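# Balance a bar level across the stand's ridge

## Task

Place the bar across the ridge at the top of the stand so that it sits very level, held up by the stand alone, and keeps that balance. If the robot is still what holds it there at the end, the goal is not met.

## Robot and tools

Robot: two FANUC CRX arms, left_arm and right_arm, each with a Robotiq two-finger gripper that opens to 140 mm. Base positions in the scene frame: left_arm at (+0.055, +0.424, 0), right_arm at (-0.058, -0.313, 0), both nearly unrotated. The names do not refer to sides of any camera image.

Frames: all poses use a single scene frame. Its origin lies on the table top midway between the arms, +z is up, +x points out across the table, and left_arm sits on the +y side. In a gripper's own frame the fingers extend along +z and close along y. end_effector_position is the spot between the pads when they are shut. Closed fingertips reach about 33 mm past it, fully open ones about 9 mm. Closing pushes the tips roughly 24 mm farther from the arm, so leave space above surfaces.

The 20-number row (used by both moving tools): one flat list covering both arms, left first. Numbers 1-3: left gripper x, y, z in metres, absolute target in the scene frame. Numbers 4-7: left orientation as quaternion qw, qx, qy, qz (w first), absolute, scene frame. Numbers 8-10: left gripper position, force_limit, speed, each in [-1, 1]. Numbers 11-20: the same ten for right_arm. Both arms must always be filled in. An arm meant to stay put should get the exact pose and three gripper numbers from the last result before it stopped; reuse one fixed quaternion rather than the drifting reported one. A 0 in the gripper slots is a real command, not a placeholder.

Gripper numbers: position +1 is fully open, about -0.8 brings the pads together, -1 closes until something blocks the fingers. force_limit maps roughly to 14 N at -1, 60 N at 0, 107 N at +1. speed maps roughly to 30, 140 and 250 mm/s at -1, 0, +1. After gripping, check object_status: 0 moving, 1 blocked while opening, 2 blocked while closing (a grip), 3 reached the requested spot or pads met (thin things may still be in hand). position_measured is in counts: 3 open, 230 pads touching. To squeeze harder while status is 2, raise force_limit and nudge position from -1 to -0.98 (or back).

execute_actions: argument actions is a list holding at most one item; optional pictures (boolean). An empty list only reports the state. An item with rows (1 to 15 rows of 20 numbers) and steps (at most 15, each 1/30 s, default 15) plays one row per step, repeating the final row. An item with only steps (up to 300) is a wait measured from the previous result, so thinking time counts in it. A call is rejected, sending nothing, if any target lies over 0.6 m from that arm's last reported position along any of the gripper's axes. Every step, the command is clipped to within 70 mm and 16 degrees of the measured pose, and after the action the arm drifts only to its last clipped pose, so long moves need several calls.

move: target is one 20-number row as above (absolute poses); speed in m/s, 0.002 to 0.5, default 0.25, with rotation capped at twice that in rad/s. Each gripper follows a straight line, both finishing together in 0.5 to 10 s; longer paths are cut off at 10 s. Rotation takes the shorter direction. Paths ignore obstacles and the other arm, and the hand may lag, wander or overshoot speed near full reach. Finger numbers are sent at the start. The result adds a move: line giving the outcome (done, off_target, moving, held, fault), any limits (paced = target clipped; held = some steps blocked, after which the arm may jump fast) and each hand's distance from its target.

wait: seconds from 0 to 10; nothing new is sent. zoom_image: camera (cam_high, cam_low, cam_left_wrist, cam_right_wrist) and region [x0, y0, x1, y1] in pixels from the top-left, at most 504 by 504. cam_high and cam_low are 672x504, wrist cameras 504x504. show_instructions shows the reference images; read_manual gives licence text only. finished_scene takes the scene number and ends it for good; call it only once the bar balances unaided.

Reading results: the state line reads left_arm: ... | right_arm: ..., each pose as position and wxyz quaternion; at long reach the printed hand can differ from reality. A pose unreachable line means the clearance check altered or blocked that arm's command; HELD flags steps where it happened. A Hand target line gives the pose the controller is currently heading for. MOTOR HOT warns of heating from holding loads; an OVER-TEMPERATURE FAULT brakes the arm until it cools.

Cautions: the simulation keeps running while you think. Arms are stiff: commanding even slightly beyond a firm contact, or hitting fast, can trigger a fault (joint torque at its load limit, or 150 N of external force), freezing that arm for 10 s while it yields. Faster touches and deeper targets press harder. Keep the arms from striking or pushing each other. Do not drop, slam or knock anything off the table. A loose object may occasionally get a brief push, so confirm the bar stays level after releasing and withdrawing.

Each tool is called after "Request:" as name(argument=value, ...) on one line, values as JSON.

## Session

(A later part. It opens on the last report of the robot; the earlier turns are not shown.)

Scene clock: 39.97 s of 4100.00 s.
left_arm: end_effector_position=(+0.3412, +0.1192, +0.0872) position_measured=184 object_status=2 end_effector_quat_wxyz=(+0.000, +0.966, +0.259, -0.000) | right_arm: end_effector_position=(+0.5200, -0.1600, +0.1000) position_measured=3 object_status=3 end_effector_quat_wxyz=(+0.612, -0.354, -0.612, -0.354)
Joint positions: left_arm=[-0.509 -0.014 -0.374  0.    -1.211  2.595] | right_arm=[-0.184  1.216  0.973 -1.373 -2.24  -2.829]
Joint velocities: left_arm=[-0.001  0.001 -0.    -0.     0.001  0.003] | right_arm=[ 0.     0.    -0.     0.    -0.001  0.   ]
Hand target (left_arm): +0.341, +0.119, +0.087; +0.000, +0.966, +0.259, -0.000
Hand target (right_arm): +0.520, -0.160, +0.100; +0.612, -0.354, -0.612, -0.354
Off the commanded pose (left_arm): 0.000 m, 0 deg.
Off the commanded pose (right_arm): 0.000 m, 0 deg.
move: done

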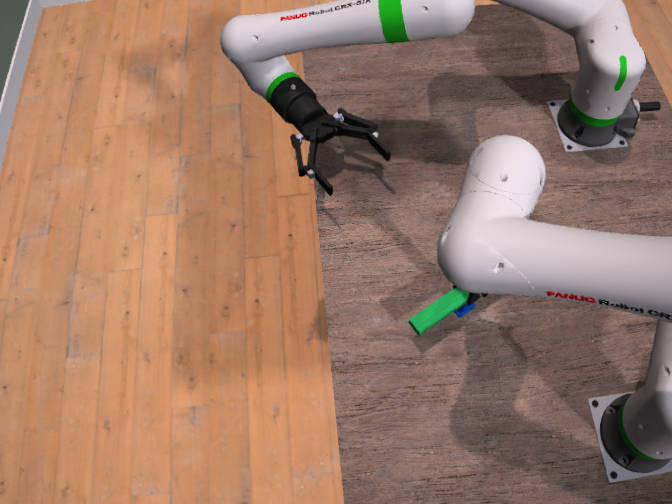

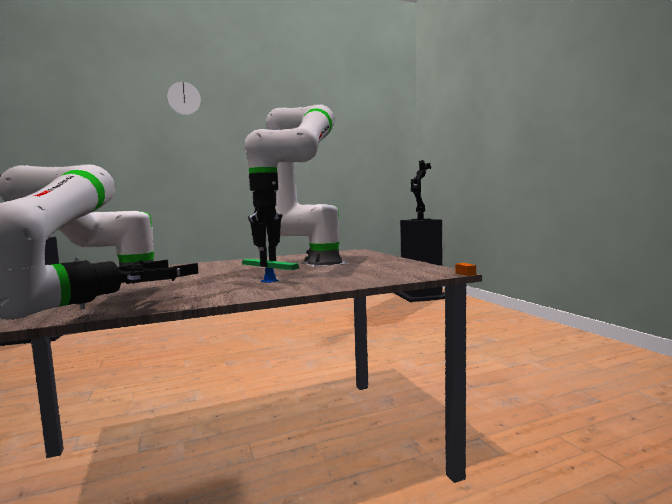

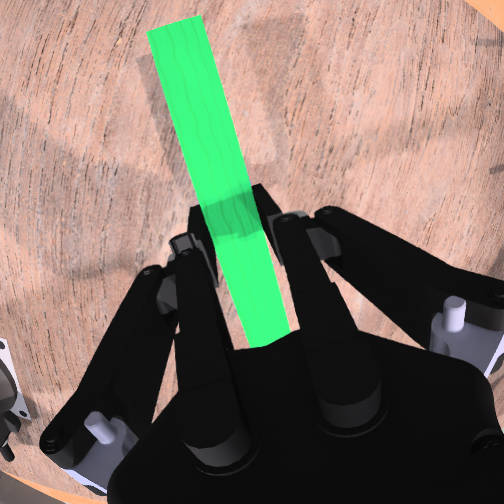

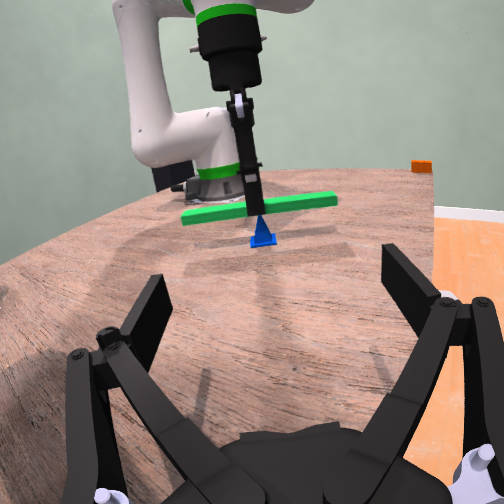

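Nearly in contact. Lower 0.8 mm and pulse.

Request:
execute_actions(actions=[{"rows":[[0.3412,0.1192,0.0864,0,0.966,0.259,0,-1,-0.2,-0.3,0.52,-0.16,0.10,-0.612,0.354,0.612,0.354,1,0,0]],"steps":10}], pictures=false)

Request:
execute_actions(actions=[{"rows":[[0.3412,0.1192,0.0864,0,0.966,0.259,0,-0.4,-0.3,-0.5,0.52,-0.16,0.10,-0.612,0.354,0.612,0.354,1,0,0],[0.3412,0.1192,0.0864,0,0.966,0.259,0,-0.4,-0.3,-0.5,0.52,-0.16,0.10,-0.612,0.354,0.612,0.354,1,0,0],[0.3412,0.1192,0.0864,0,0.966,0.259,0,-0.4,-0.3,-0.5,0.52,-0.16,0.10,-0.612,0.354,0.612,0.354,1,0,0],[0.3412,0.1192,0.0864,0,0.966,0.259,0,-0.4,-0.3,-0.5,0.52,-0.16,0.10,-0.612,0.354,0.612,0.354,1,0,0],[0.3412,0.1192,0.0864,0,0.966,0.259,0,-0.4,-0.3,-0.5,0.52,-0.16,0.10,-0.612,0.354,0.612,0.354,1,0,0],[0.3412,0.1192,0.0864,0,0.966,0.259,0,-0.4,-0.3,-0.5,0.52,-0.16,0.10,-0.612,0.354,0.612,0.354,1,0,0],[0.3412,0.1192,0.0864,0,0.966,0.259,0,-1,-0.3,-0.5,0.52,-0.16,0.10,-0.612,0.354,0.612,0.354,1,0,0]],"steps":14}])

Request:
zoom_image(camera="cam_right_wrist", region=[170, 150, 360, 260])

Scene clock: 47.03 s of 4100.00 s.
left_arm: end_effector_position=(+0.3412, +0.1192, +0.0864) position_measured=184 object_status=2 end_effector_quat_wxyz=(+0.000, +0.966, +0.259, -0.000) | right_arm: end_effector_position=(+0.5200, -0.1600, +0.1000) position_measured=3 object_status=3 end_effector_quat_wxyz=(+0.612, -0.354, -0.612, -0.354)
Joint positions: left_arm=[-0.509 -0.014 -0.375  0.    -1.209  2.595] | right_arm=[-0.184  1.216  0.973 -1.373 -2.24  -2.829]
Joint velocities: left_arm=[ 0.     0.001 -0.     0.     0.     0.002] | right_arm=[-0.001 -0.001 -0.    -0.     0.    -0.001]
Hand target (left_arm): +0.341, +0.119, +0.086; +0.000, +0.966, +0.259, -0.000
Hand target (right_arm): +0.520, -0.160, +0.100; +0.612, -0.354, -0.612, -0.354
Off the commanded pose (left_arm): 0.000 m, 0 deg.
Off the commanded pose (right_arm): 0.000 m, 0 deg.
Steps of this call (steps 1 to 90: nothing new was sent; then 3.73 s passed at rest; steps 91 to 100: all 10 steps of this action). Readings (end_effector_position | what the end effector reports):
91: left_arm (+0.3412, +0.1192, +0.0872) | right_arm (+0.5200, -0.1600, +0.1000) | left_arm position_measured=184 object_status=2 | right_arm position_measured=3 object_status=3
92: left_arm (+0.3412, +0.1192, +0.0869) | right_arm (+0.5200, -0.1600, +0.1000) | left_arm position_measured=184 object_status=2 | right_arm position_measured=3 object_status=3
94: left_arm (+0.3412, +0.1192, +0.0866) | right_arm (+0.5200, -0.1600, +0.1000) | left_arm position_measured=184 object_status=2 | right_arm position_measured=3 object_status=3
98: left_arm (+0.3412, +0.1192, +0.0864) | right_arm (+0.5200, -0.1600, +0.1000) | left_arm position_measured=184 object_status=2 | right_arm position_measured=3 object_status=3
100: the state above

Scene clock: 47.50 s of 4100.00 s.
left_arm: end_effector_position=(+0.3412, +0.1192, +0.0864) position_measured=184 object_status=0 end_effector_quat_wxyz=(+0.000, +0.966, +0.259, +0.000) | right_arm: end_effector_position=(+0.5200, -0.1600, +0.1000) position_measured=3 object_status=3 end_effector_quat_wxyz=(+0.612, -0.354, -0.612, -0.354)
Joint positions: left_arm=[-0.509 -0.014 -0.375  0.    -1.209  2.595] | right_arm=[-0.184  1.216  0.973 -1.373 -2.24  -2.829]
Joint velocities: left_arm=[-0.    -0.001  0.    -0.    -0.     0.   ] | right_arm=[ 0.     0.     0.    -0.     0.001 -0.   ]
Hand target (left_arm): +0.341, +0.119, +0.086; +0.000, +0.966, +0.259, +0.000
Hand target (right_arm): +0.520, -0.160, +0.100; +0.612, -0.354, -0.612, -0.354
Off the commanded pose (left_arm): 0.000 m, 0 deg.
Off the commanded pose (right_arm): 0.000 m, 0 deg.
Steps of this call (steps 1 to 14: all 14 steps of this action). Readings (end_effector_position | what the end effector reports):
1: left_arm (+0.3412, +0.1192, +0.0864) | right_arm (+0.5200, -0.1600, +0.1000) | left_arm position_measured=184 object_status=0 | right_arm position_measured=3 object_status=3
2: left_arm (+0.3412, +0.1192, +0.0864) | right_arm (+0.5200, -0.1600, +0.1000) | left_arm position_measured=184 object_status=0 | right_arm position_measured=3 object_status=3
4: left_arm (+0.3412, +0.1192, +0.0864) | right_arm (+0.5200, -0.1600, +0.1000) | left_arm position_measured=179 object_status=0 | right_arm position_measured=3 object_status=3
8: left_arm (+0.3412, +0.1192, +0.0864) | right_arm (+0.5200, -0.1600, +0.1000) | left_arm position_measured=182 object_status=0 | right_arm position_measured=3 object_status=3
14: the state above

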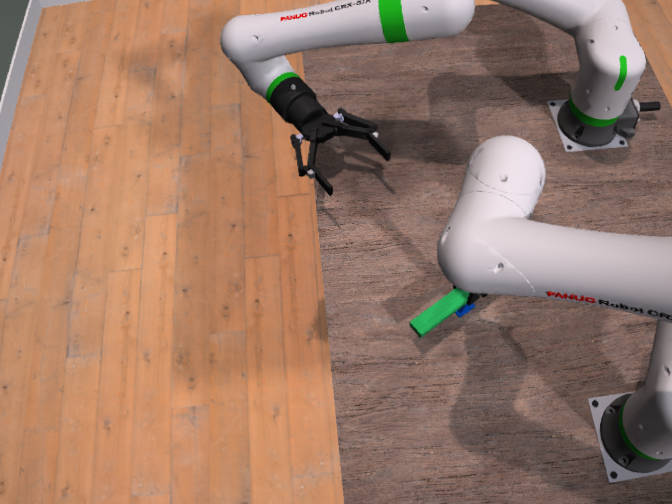

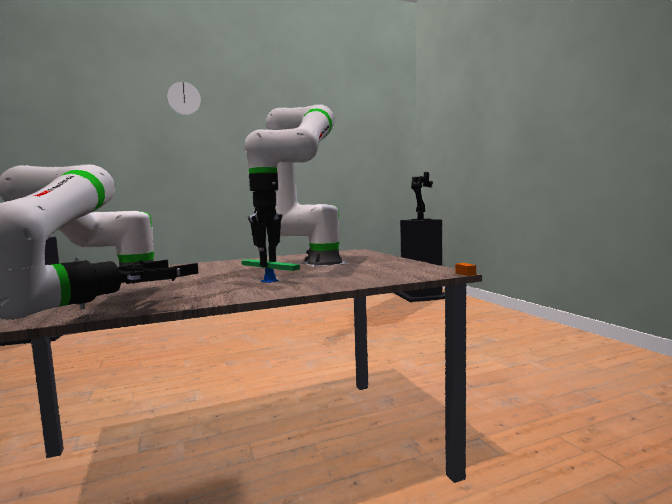

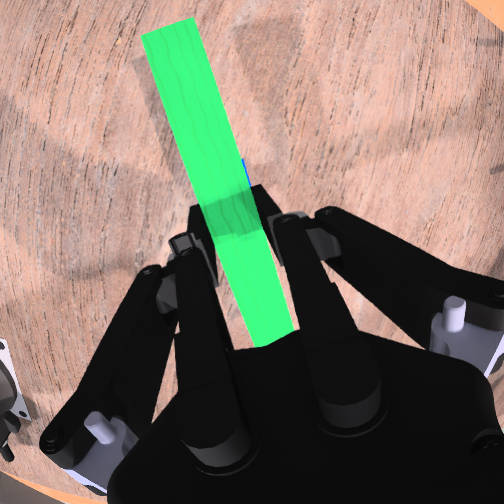

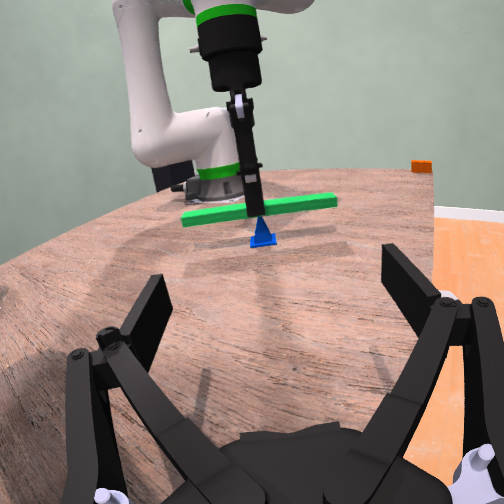

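Region (170, 150, 360, 260) of cam_right_wrist's 504x504 image, scaled by 2.653, with more detail than that image has; it fills the top 292 rows of this view, and the rest is white.

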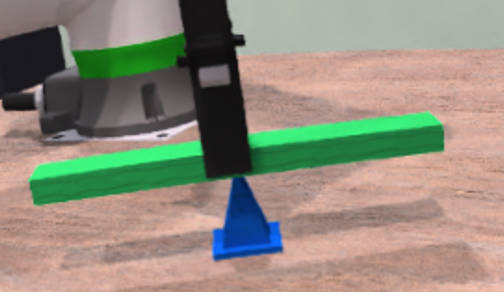

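Request:
execute_actions(actions=[{"rows":[[0.3412,0.1192,0.0864,0,0.966,0.259,0,-0.4,-0.3,-0.5,0.52,-0.16,0.10,-0.612,0.354,0.612,0.354,1,0,0]],"steps":11}], pictures=false)

Request:
execute_actions(actions=[{"rows":[[0.3412,0.1192,0.0864,0,0.966,0.259,0,-1,-0.6,-0.5,0.52,-0.16,0.10,-0.612,0.354,0.612,0.354,1,0,0]],"steps":8}])

Request:
zoom_image(camera="cam_right_wrist", region=[170, 150, 360, 260])

Scene clock: 51.17 s of 4100.00 s.
left_arm: end_effector_position=(+0.3412, +0.1193, +0.0864) position_measured=179 object_status=0 end_effector_quat_wxyz=(-0.000, +0.966, +0.259, +0.000) | right_arm: end_effector_position=(+0.5200, -0.1600, +0.1000) position_measured=3 object_status=3 end_effector_quat_wxyz=(+0.612, -0.354, -0.612, -0.354)
Joint positions: left_arm=[-0.509 -0.014 -0.375 -0.    -1.209  2.595] | right_arm=[-0.184  1.216  0.973 -1.373 -2.24  -2.829]
Joint velocities: left_arm=[-0.     0.001 -0.    -0.    -0.     0.   ] | right_arm=[-0.002 -0.     0.    -0.     0.001  0.   ]
Hand target (left_arm): +0.341, +0.119, +0.086; -0.000, +0.966, +0.259, +0.000
Hand target (right_arm): +0.520, -0.160, +0.100; +0.612, -0.354, -0.612, -0.354
Off the commanded pose (left_arm): 0.000 m, 0 deg.
Off the commanded pose (right_arm): 0.000 m, 0 deg.
Steps of this call (steps 1 to 90: nothing new was sent; then 0.30 s passed at rest; steps 91 to 101: all 11 steps of this action). Readings (end_effector_position | what the end effector reports):
91: left_arm (+0.3412, +0.1192, +0.0864) | right_arm (+0.5200, -0.1600, +0.1000) | left_arm position_measured=184 object_status=0 | right_arm position_measured=3 object_status=3
92: left_arm (+0.3412, +0.1192, +0.0864) | right_arm (+0.5200, -0.1600, +0.1000) | left_arm position_measured=184 object_status=0 | right_arm position_measured=3 object_status=3
94: left_arm (+0.3412, +0.1193, +0.0864) | right_arm (+0.5200, -0.1600, +0.1000) | left_arm position_measured=179 object_status=0 | right_arm position_measured=3 object_status=3
98: left_arm (+0.3412, +0.1193, +0.0864) | right_arm (+0.5200, -0.1600, +0.1000) | left_arm position_measured=179 object_status=0 | right_arm position_measured=3 object_status=3
101: the state above

Scene clock: 51.43 s of 4100.00 s.
left_arm: end_effector_position=(+0.3412, +0.1193, +0.0864) position_measured=183 object_status=0 end_effector_quat_wxyz=(-0.000, +0.966, +0.259, +0.000) | right_arm: end_effector_position=(+0.5200, -0.1600, +0.1000) position_measured=3 object_status=3 end_effector_quat_wxyz=(+0.612, -0.354, -0.612, -0.354)
Joint positions: left_arm=[-0.509 -0.014 -0.375 -0.    -1.209  2.595] | right_arm=[-0.184  1.216  0.973 -1.373 -2.24  -2.829]
Joint velocities: left_arm=[-0.    -0.001  0.    -0.    -0.     0.   ] | right_arm=[ 0.001 -0.001 -0.     0.001  0.001  0.001]
Hand target (left_arm): +0.341, +0.119, +0.086; -0.000, +0.966, +0.259, +0.000
Hand target (right_arm): +0.520, -0.160, +0.100; +0.612, -0.354, -0.612, -0.354
Off the commanded pose (left_arm): 0.000 m, 0 deg.
Off the commanded pose (right_arm): 0.000 m, 0 deg.
Steps of this call (steps 1 to 8: all 8 steps of this action). Readings (end_effector_position | what the end effector reports):
1: left_arm (+0.3412, +0.1193, +0.0864) | right_arm (+0.5200, -0.1600, +0.1000) | left_arm position_measured=179 object_status=0 | right_arm position_measured=3 object_status=3
2: left_arm (+0.3412, +0.1193, +0.0864) | right_arm (+0.5200, -0.1600, +0.1000) | left_arm position_measured=182 object_status=0 | right_arm position_measured=3 object_status=3
4: left_arm (+0.3412, +0.1193, +0.0864) | right_arm (+0.5200, -0.1600, +0.1000) | left_arm position_measured=183 object_status=0 | right_arm position_measured=3 object_status=3
8: the state above

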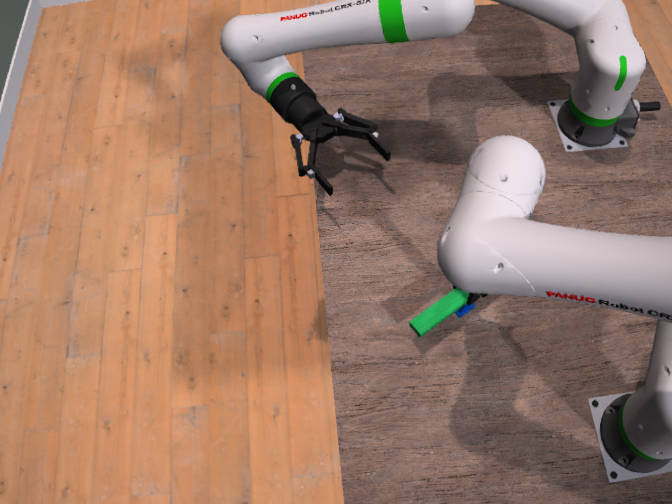

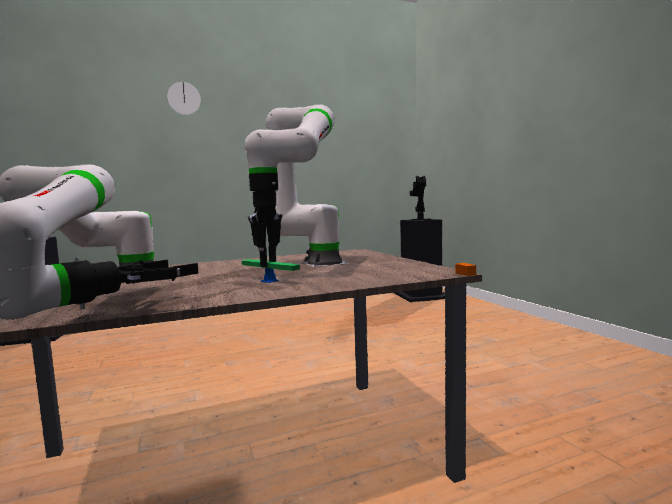

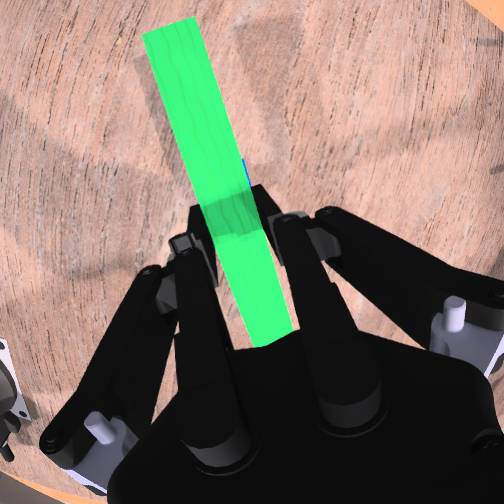

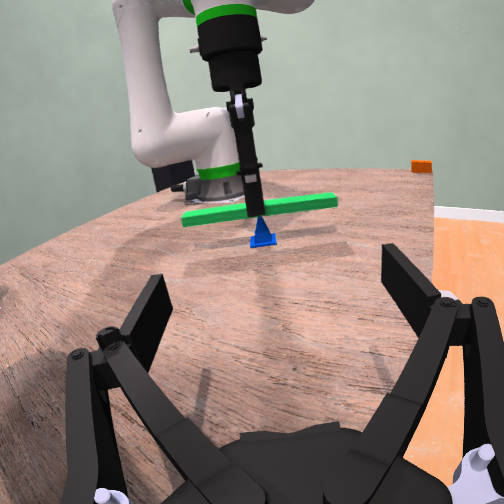

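Region (170, 150, 360, 260) of cam_right_wrist's 504x504 image, scaled by 2.653, with more detail than that image has; it fills the top 292 rows of this view, and the rest is white.

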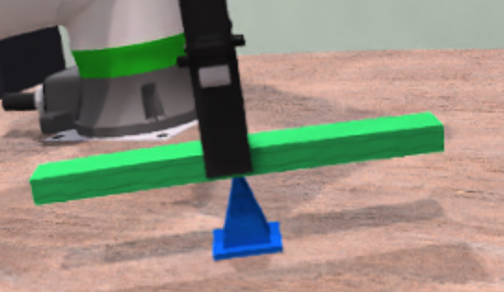

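Request:
move(target=[0.3412,0.1192,0.0864,0,0.966,0.259,0,-0.1,-0.3,-0.8,0.52,-0.16,0.10,-0.612,0.354,0.612,0.354,1,0,0])

Request:
move(target=[0.3412,0.1192,0.16,0,0.966,0.259,0,-0.1,-0.3,-0.8,0.52,-0.16,0.10,-0.612,0.354,0.612,0.354,1,0,0], speed=0.15)

Request:
wait(seconds=2)

Scene clock: 54.40 s of 4100.00 s.
left_arm: end_effector_position=(+0.3412, +0.1192, +0.0864) position_measured=141 object_status=3 end_effector_quat_wxyz=(+0.000, +0.966, +0.259, -0.000) | right_arm: end_effector_position=(+0.5200, -0.1600, +0.1000) position_measured=3 object_status=3 end_effector_quat_wxyz=(+0.612, -0.354, -0.612, -0.354)
Joint positions: left_arm=[-0.509 -0.014 -0.375  0.    -1.209  2.595] | right_arm=[-0.184  1.216  0.973 -1.373 -2.24  -2.829]
Joint velocities: left_arm=[ 0.     0.001 -0.    -0.001  0.     0.   ] | right_arm=[-0.001  0.     0.     0.001  0.    -0.   ]
Hand target (left_arm): +0.341, +0.119, +0.086; +0.000, +0.966, +0.259, -0.000
Hand target (right_arm): +0.520, -0.160, +0.100; +0.612, -0.354, -0.612, -0.354
Off the commanded pose (left_arm): 0.000 m, 0 deg.
Off the commanded pose (right_arm): 0.000 m, 0 deg.
move: done

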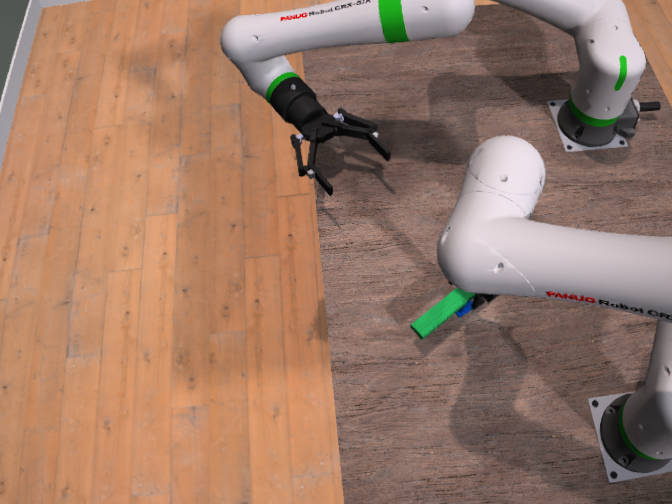

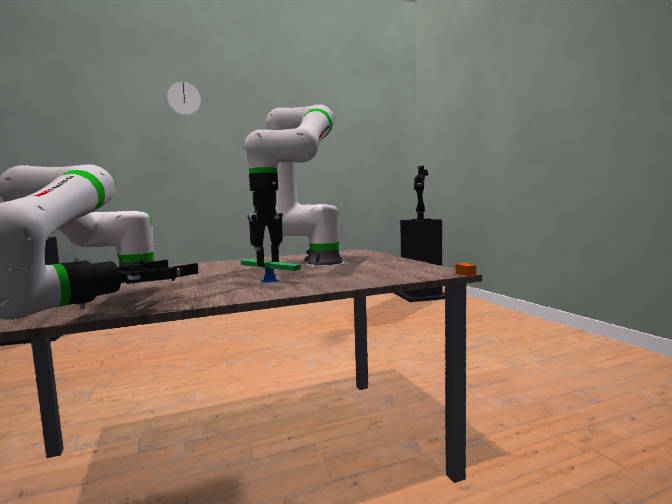

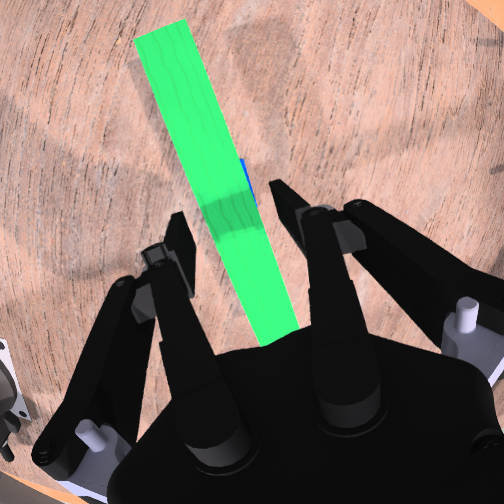

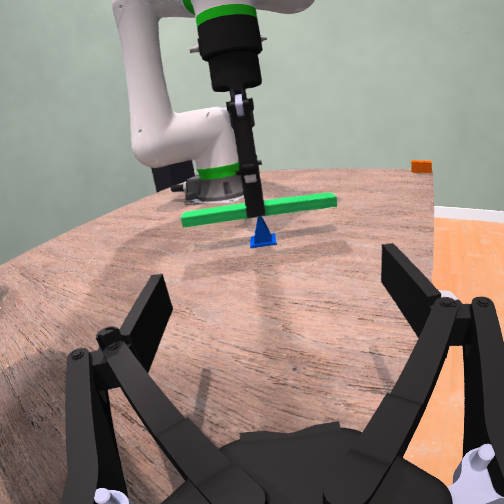

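Scene clock: 55.30 s of 4100.00 s.
left_arm: end_effector_position=(+0.3409, +0.1192, +0.1600) position_measured=141 object_status=3 end_effector_quat_wxyz=(+0.000, +0.966, +0.259, -0.000) | right_arm: end_effector_position=(+0.5200, -0.1600, +0.1000) position_measured=3 object_status=3 end_effector_quat_wxyz=(+0.612, -0.354, -0.612, -0.354)
Joint positions: left_arm=[-0.509 -0.065 -0.246  0.    -1.389  2.595] | right_arm=[-0.184  1.216  0.973 -1.373 -2.24  -2.829]
Joint velocities: left_arm=[ 0.    -0.001  0.002  0.    -0.002  0.   ] | right_arm=[ 0.001 -0.001 -0.     0.    -0.001 -0.   ]
Hand target (left_arm): +0.341, +0.119, +0.160; -0.000, +0.966, +0.259, +0.000
Hand target (right_arm): +0.520, -0.160, +0.100; +0.612, -0.354, -0.612, -0.354
Off the commanded pose (left_arm): 0.000 m, 0 deg.
Off the commanded pose (right_arm): 0.000 m, 0 deg.
move: done

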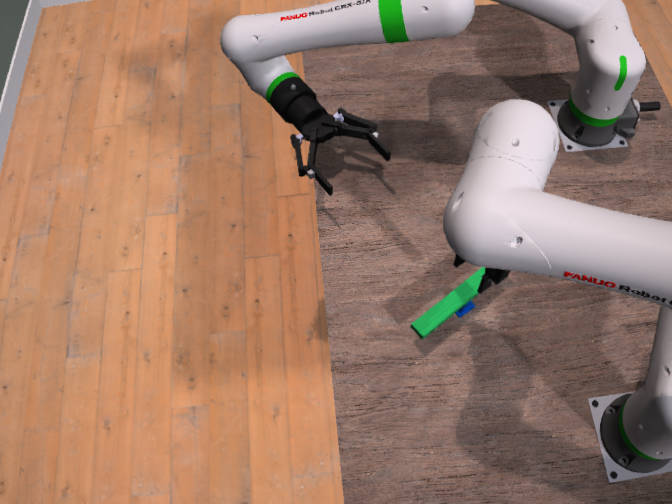

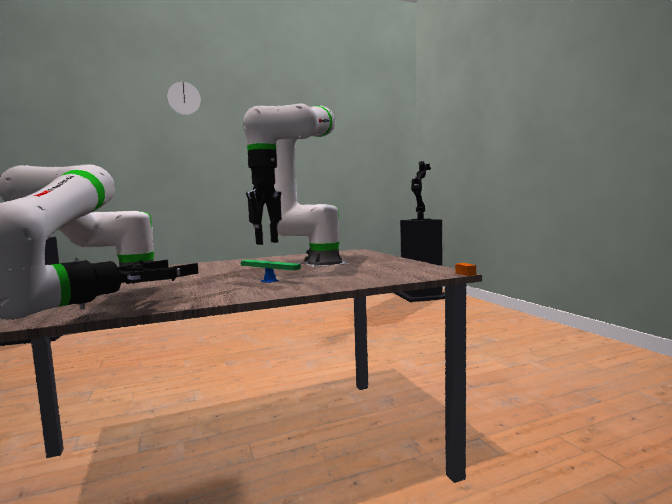

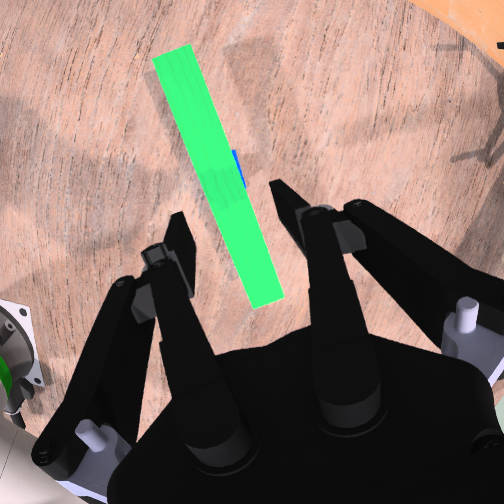

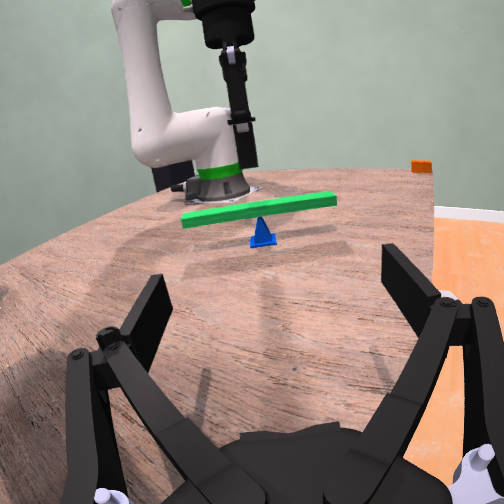

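Scene clock: 57.30 s of 4100.00 s.
left_arm: end_effector_position=(+0.3410, +0.1193, +0.1600) position_measured=141 object_status=3 end_effector_quat_wxyz=(-0.000, +0.966, +0.259, +0.000) | right_arm: end_effector_position=(+0.5200, -0.1600, +0.1000) position_measured=3 object_status=3 end_effector_quat_wxyz=(+0.612, -0.354, -0.612, -0.354)
Joint positions: left_arm=[-0.509 -0.065 -0.246 -0.    -1.389  2.595] | right_arm=[-0.184  1.216  0.973 -1.373 -2.24  -2.829]
Joint velocities: left_arm=[ 0.    -0.    -0.     0.001 -0.    -0.   ] | right_arm=[ 0.001 -0.001  0.    -0.     0.    -0.002]
Hand target (left_arm): +0.341, +0.119, +0.160; -0.000, +0.966, +0.259, +0.000
Hand target (right_arm): +0.520, -0.160, +0.100; +0.612, -0.354, -0.612, -0.354
Off the commanded pose (left_arm): 0.000 m, 0 deg.
Off the commanded pose (right_arm): 0.000 m, 0 deg.
Steps of this call (steps 1 to 60: nothing new was sent). Readings (end_effector_position | what the end effector reports):
1: left_arm (+0.3409, +0.1192, +0.1600) | right_arm (+0.5200, -0.1600, +0.1000) | left_arm position_measured=141 object_status=3 | right_arm position_measured=3 object_status=3
2: left_arm (+0.3410, +0.1192, +0.1600) | right_arm (+0.5200, -0.1600, +0.1000) | left_arm position_measured=141 object_status=3 | right_arm position_measured=3 object_status=3
4: left_arm (+0.3410, +0.1193, +0.1600) | right_arm (+0.5200, -0.1600, +0.1000) | left_arm position_measured=141 object_status=3 | right_arm position_measured=3 object_status=3
8: left_arm (+0.3410, +0.1193, +0.1600) | right_arm (+0.5200, -0.1600, +0.1000) | left_arm position_measured=141 object_status=3 | right_arm position_measured=3 object_status=3
60: the state above

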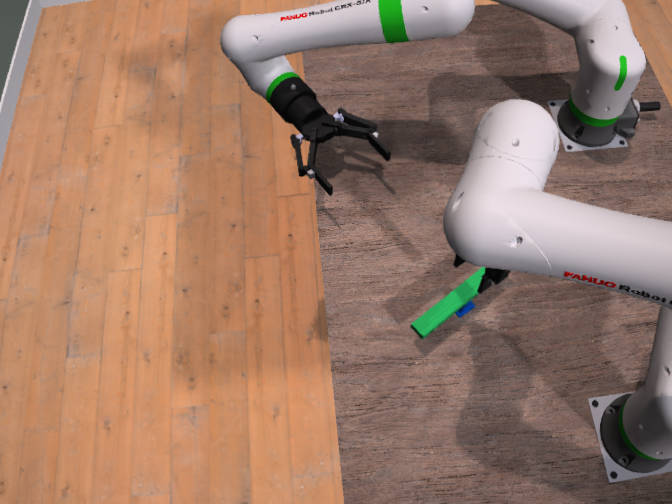

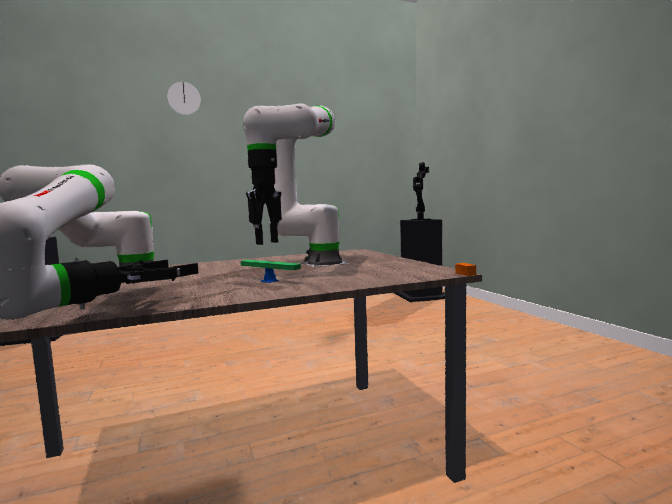

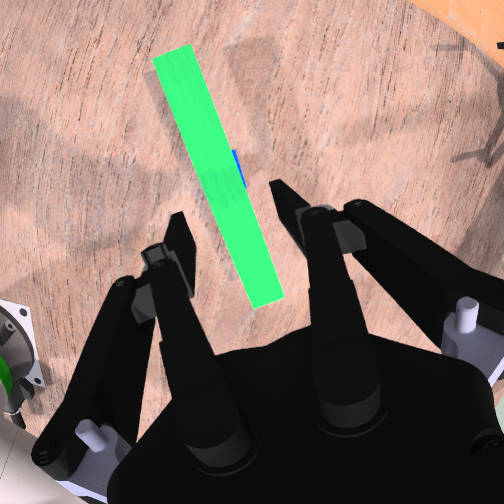

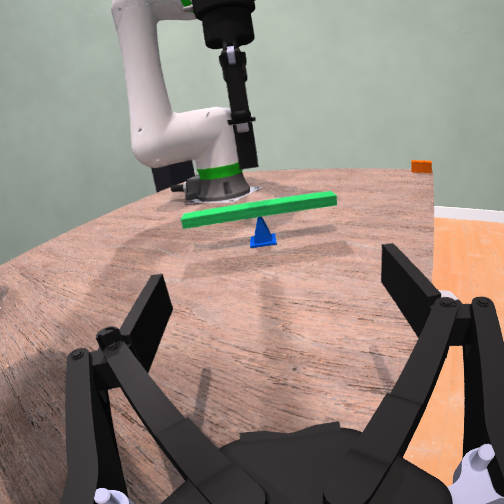

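Request:
finished_scene(scene=2)

The scene is finished: the task was done.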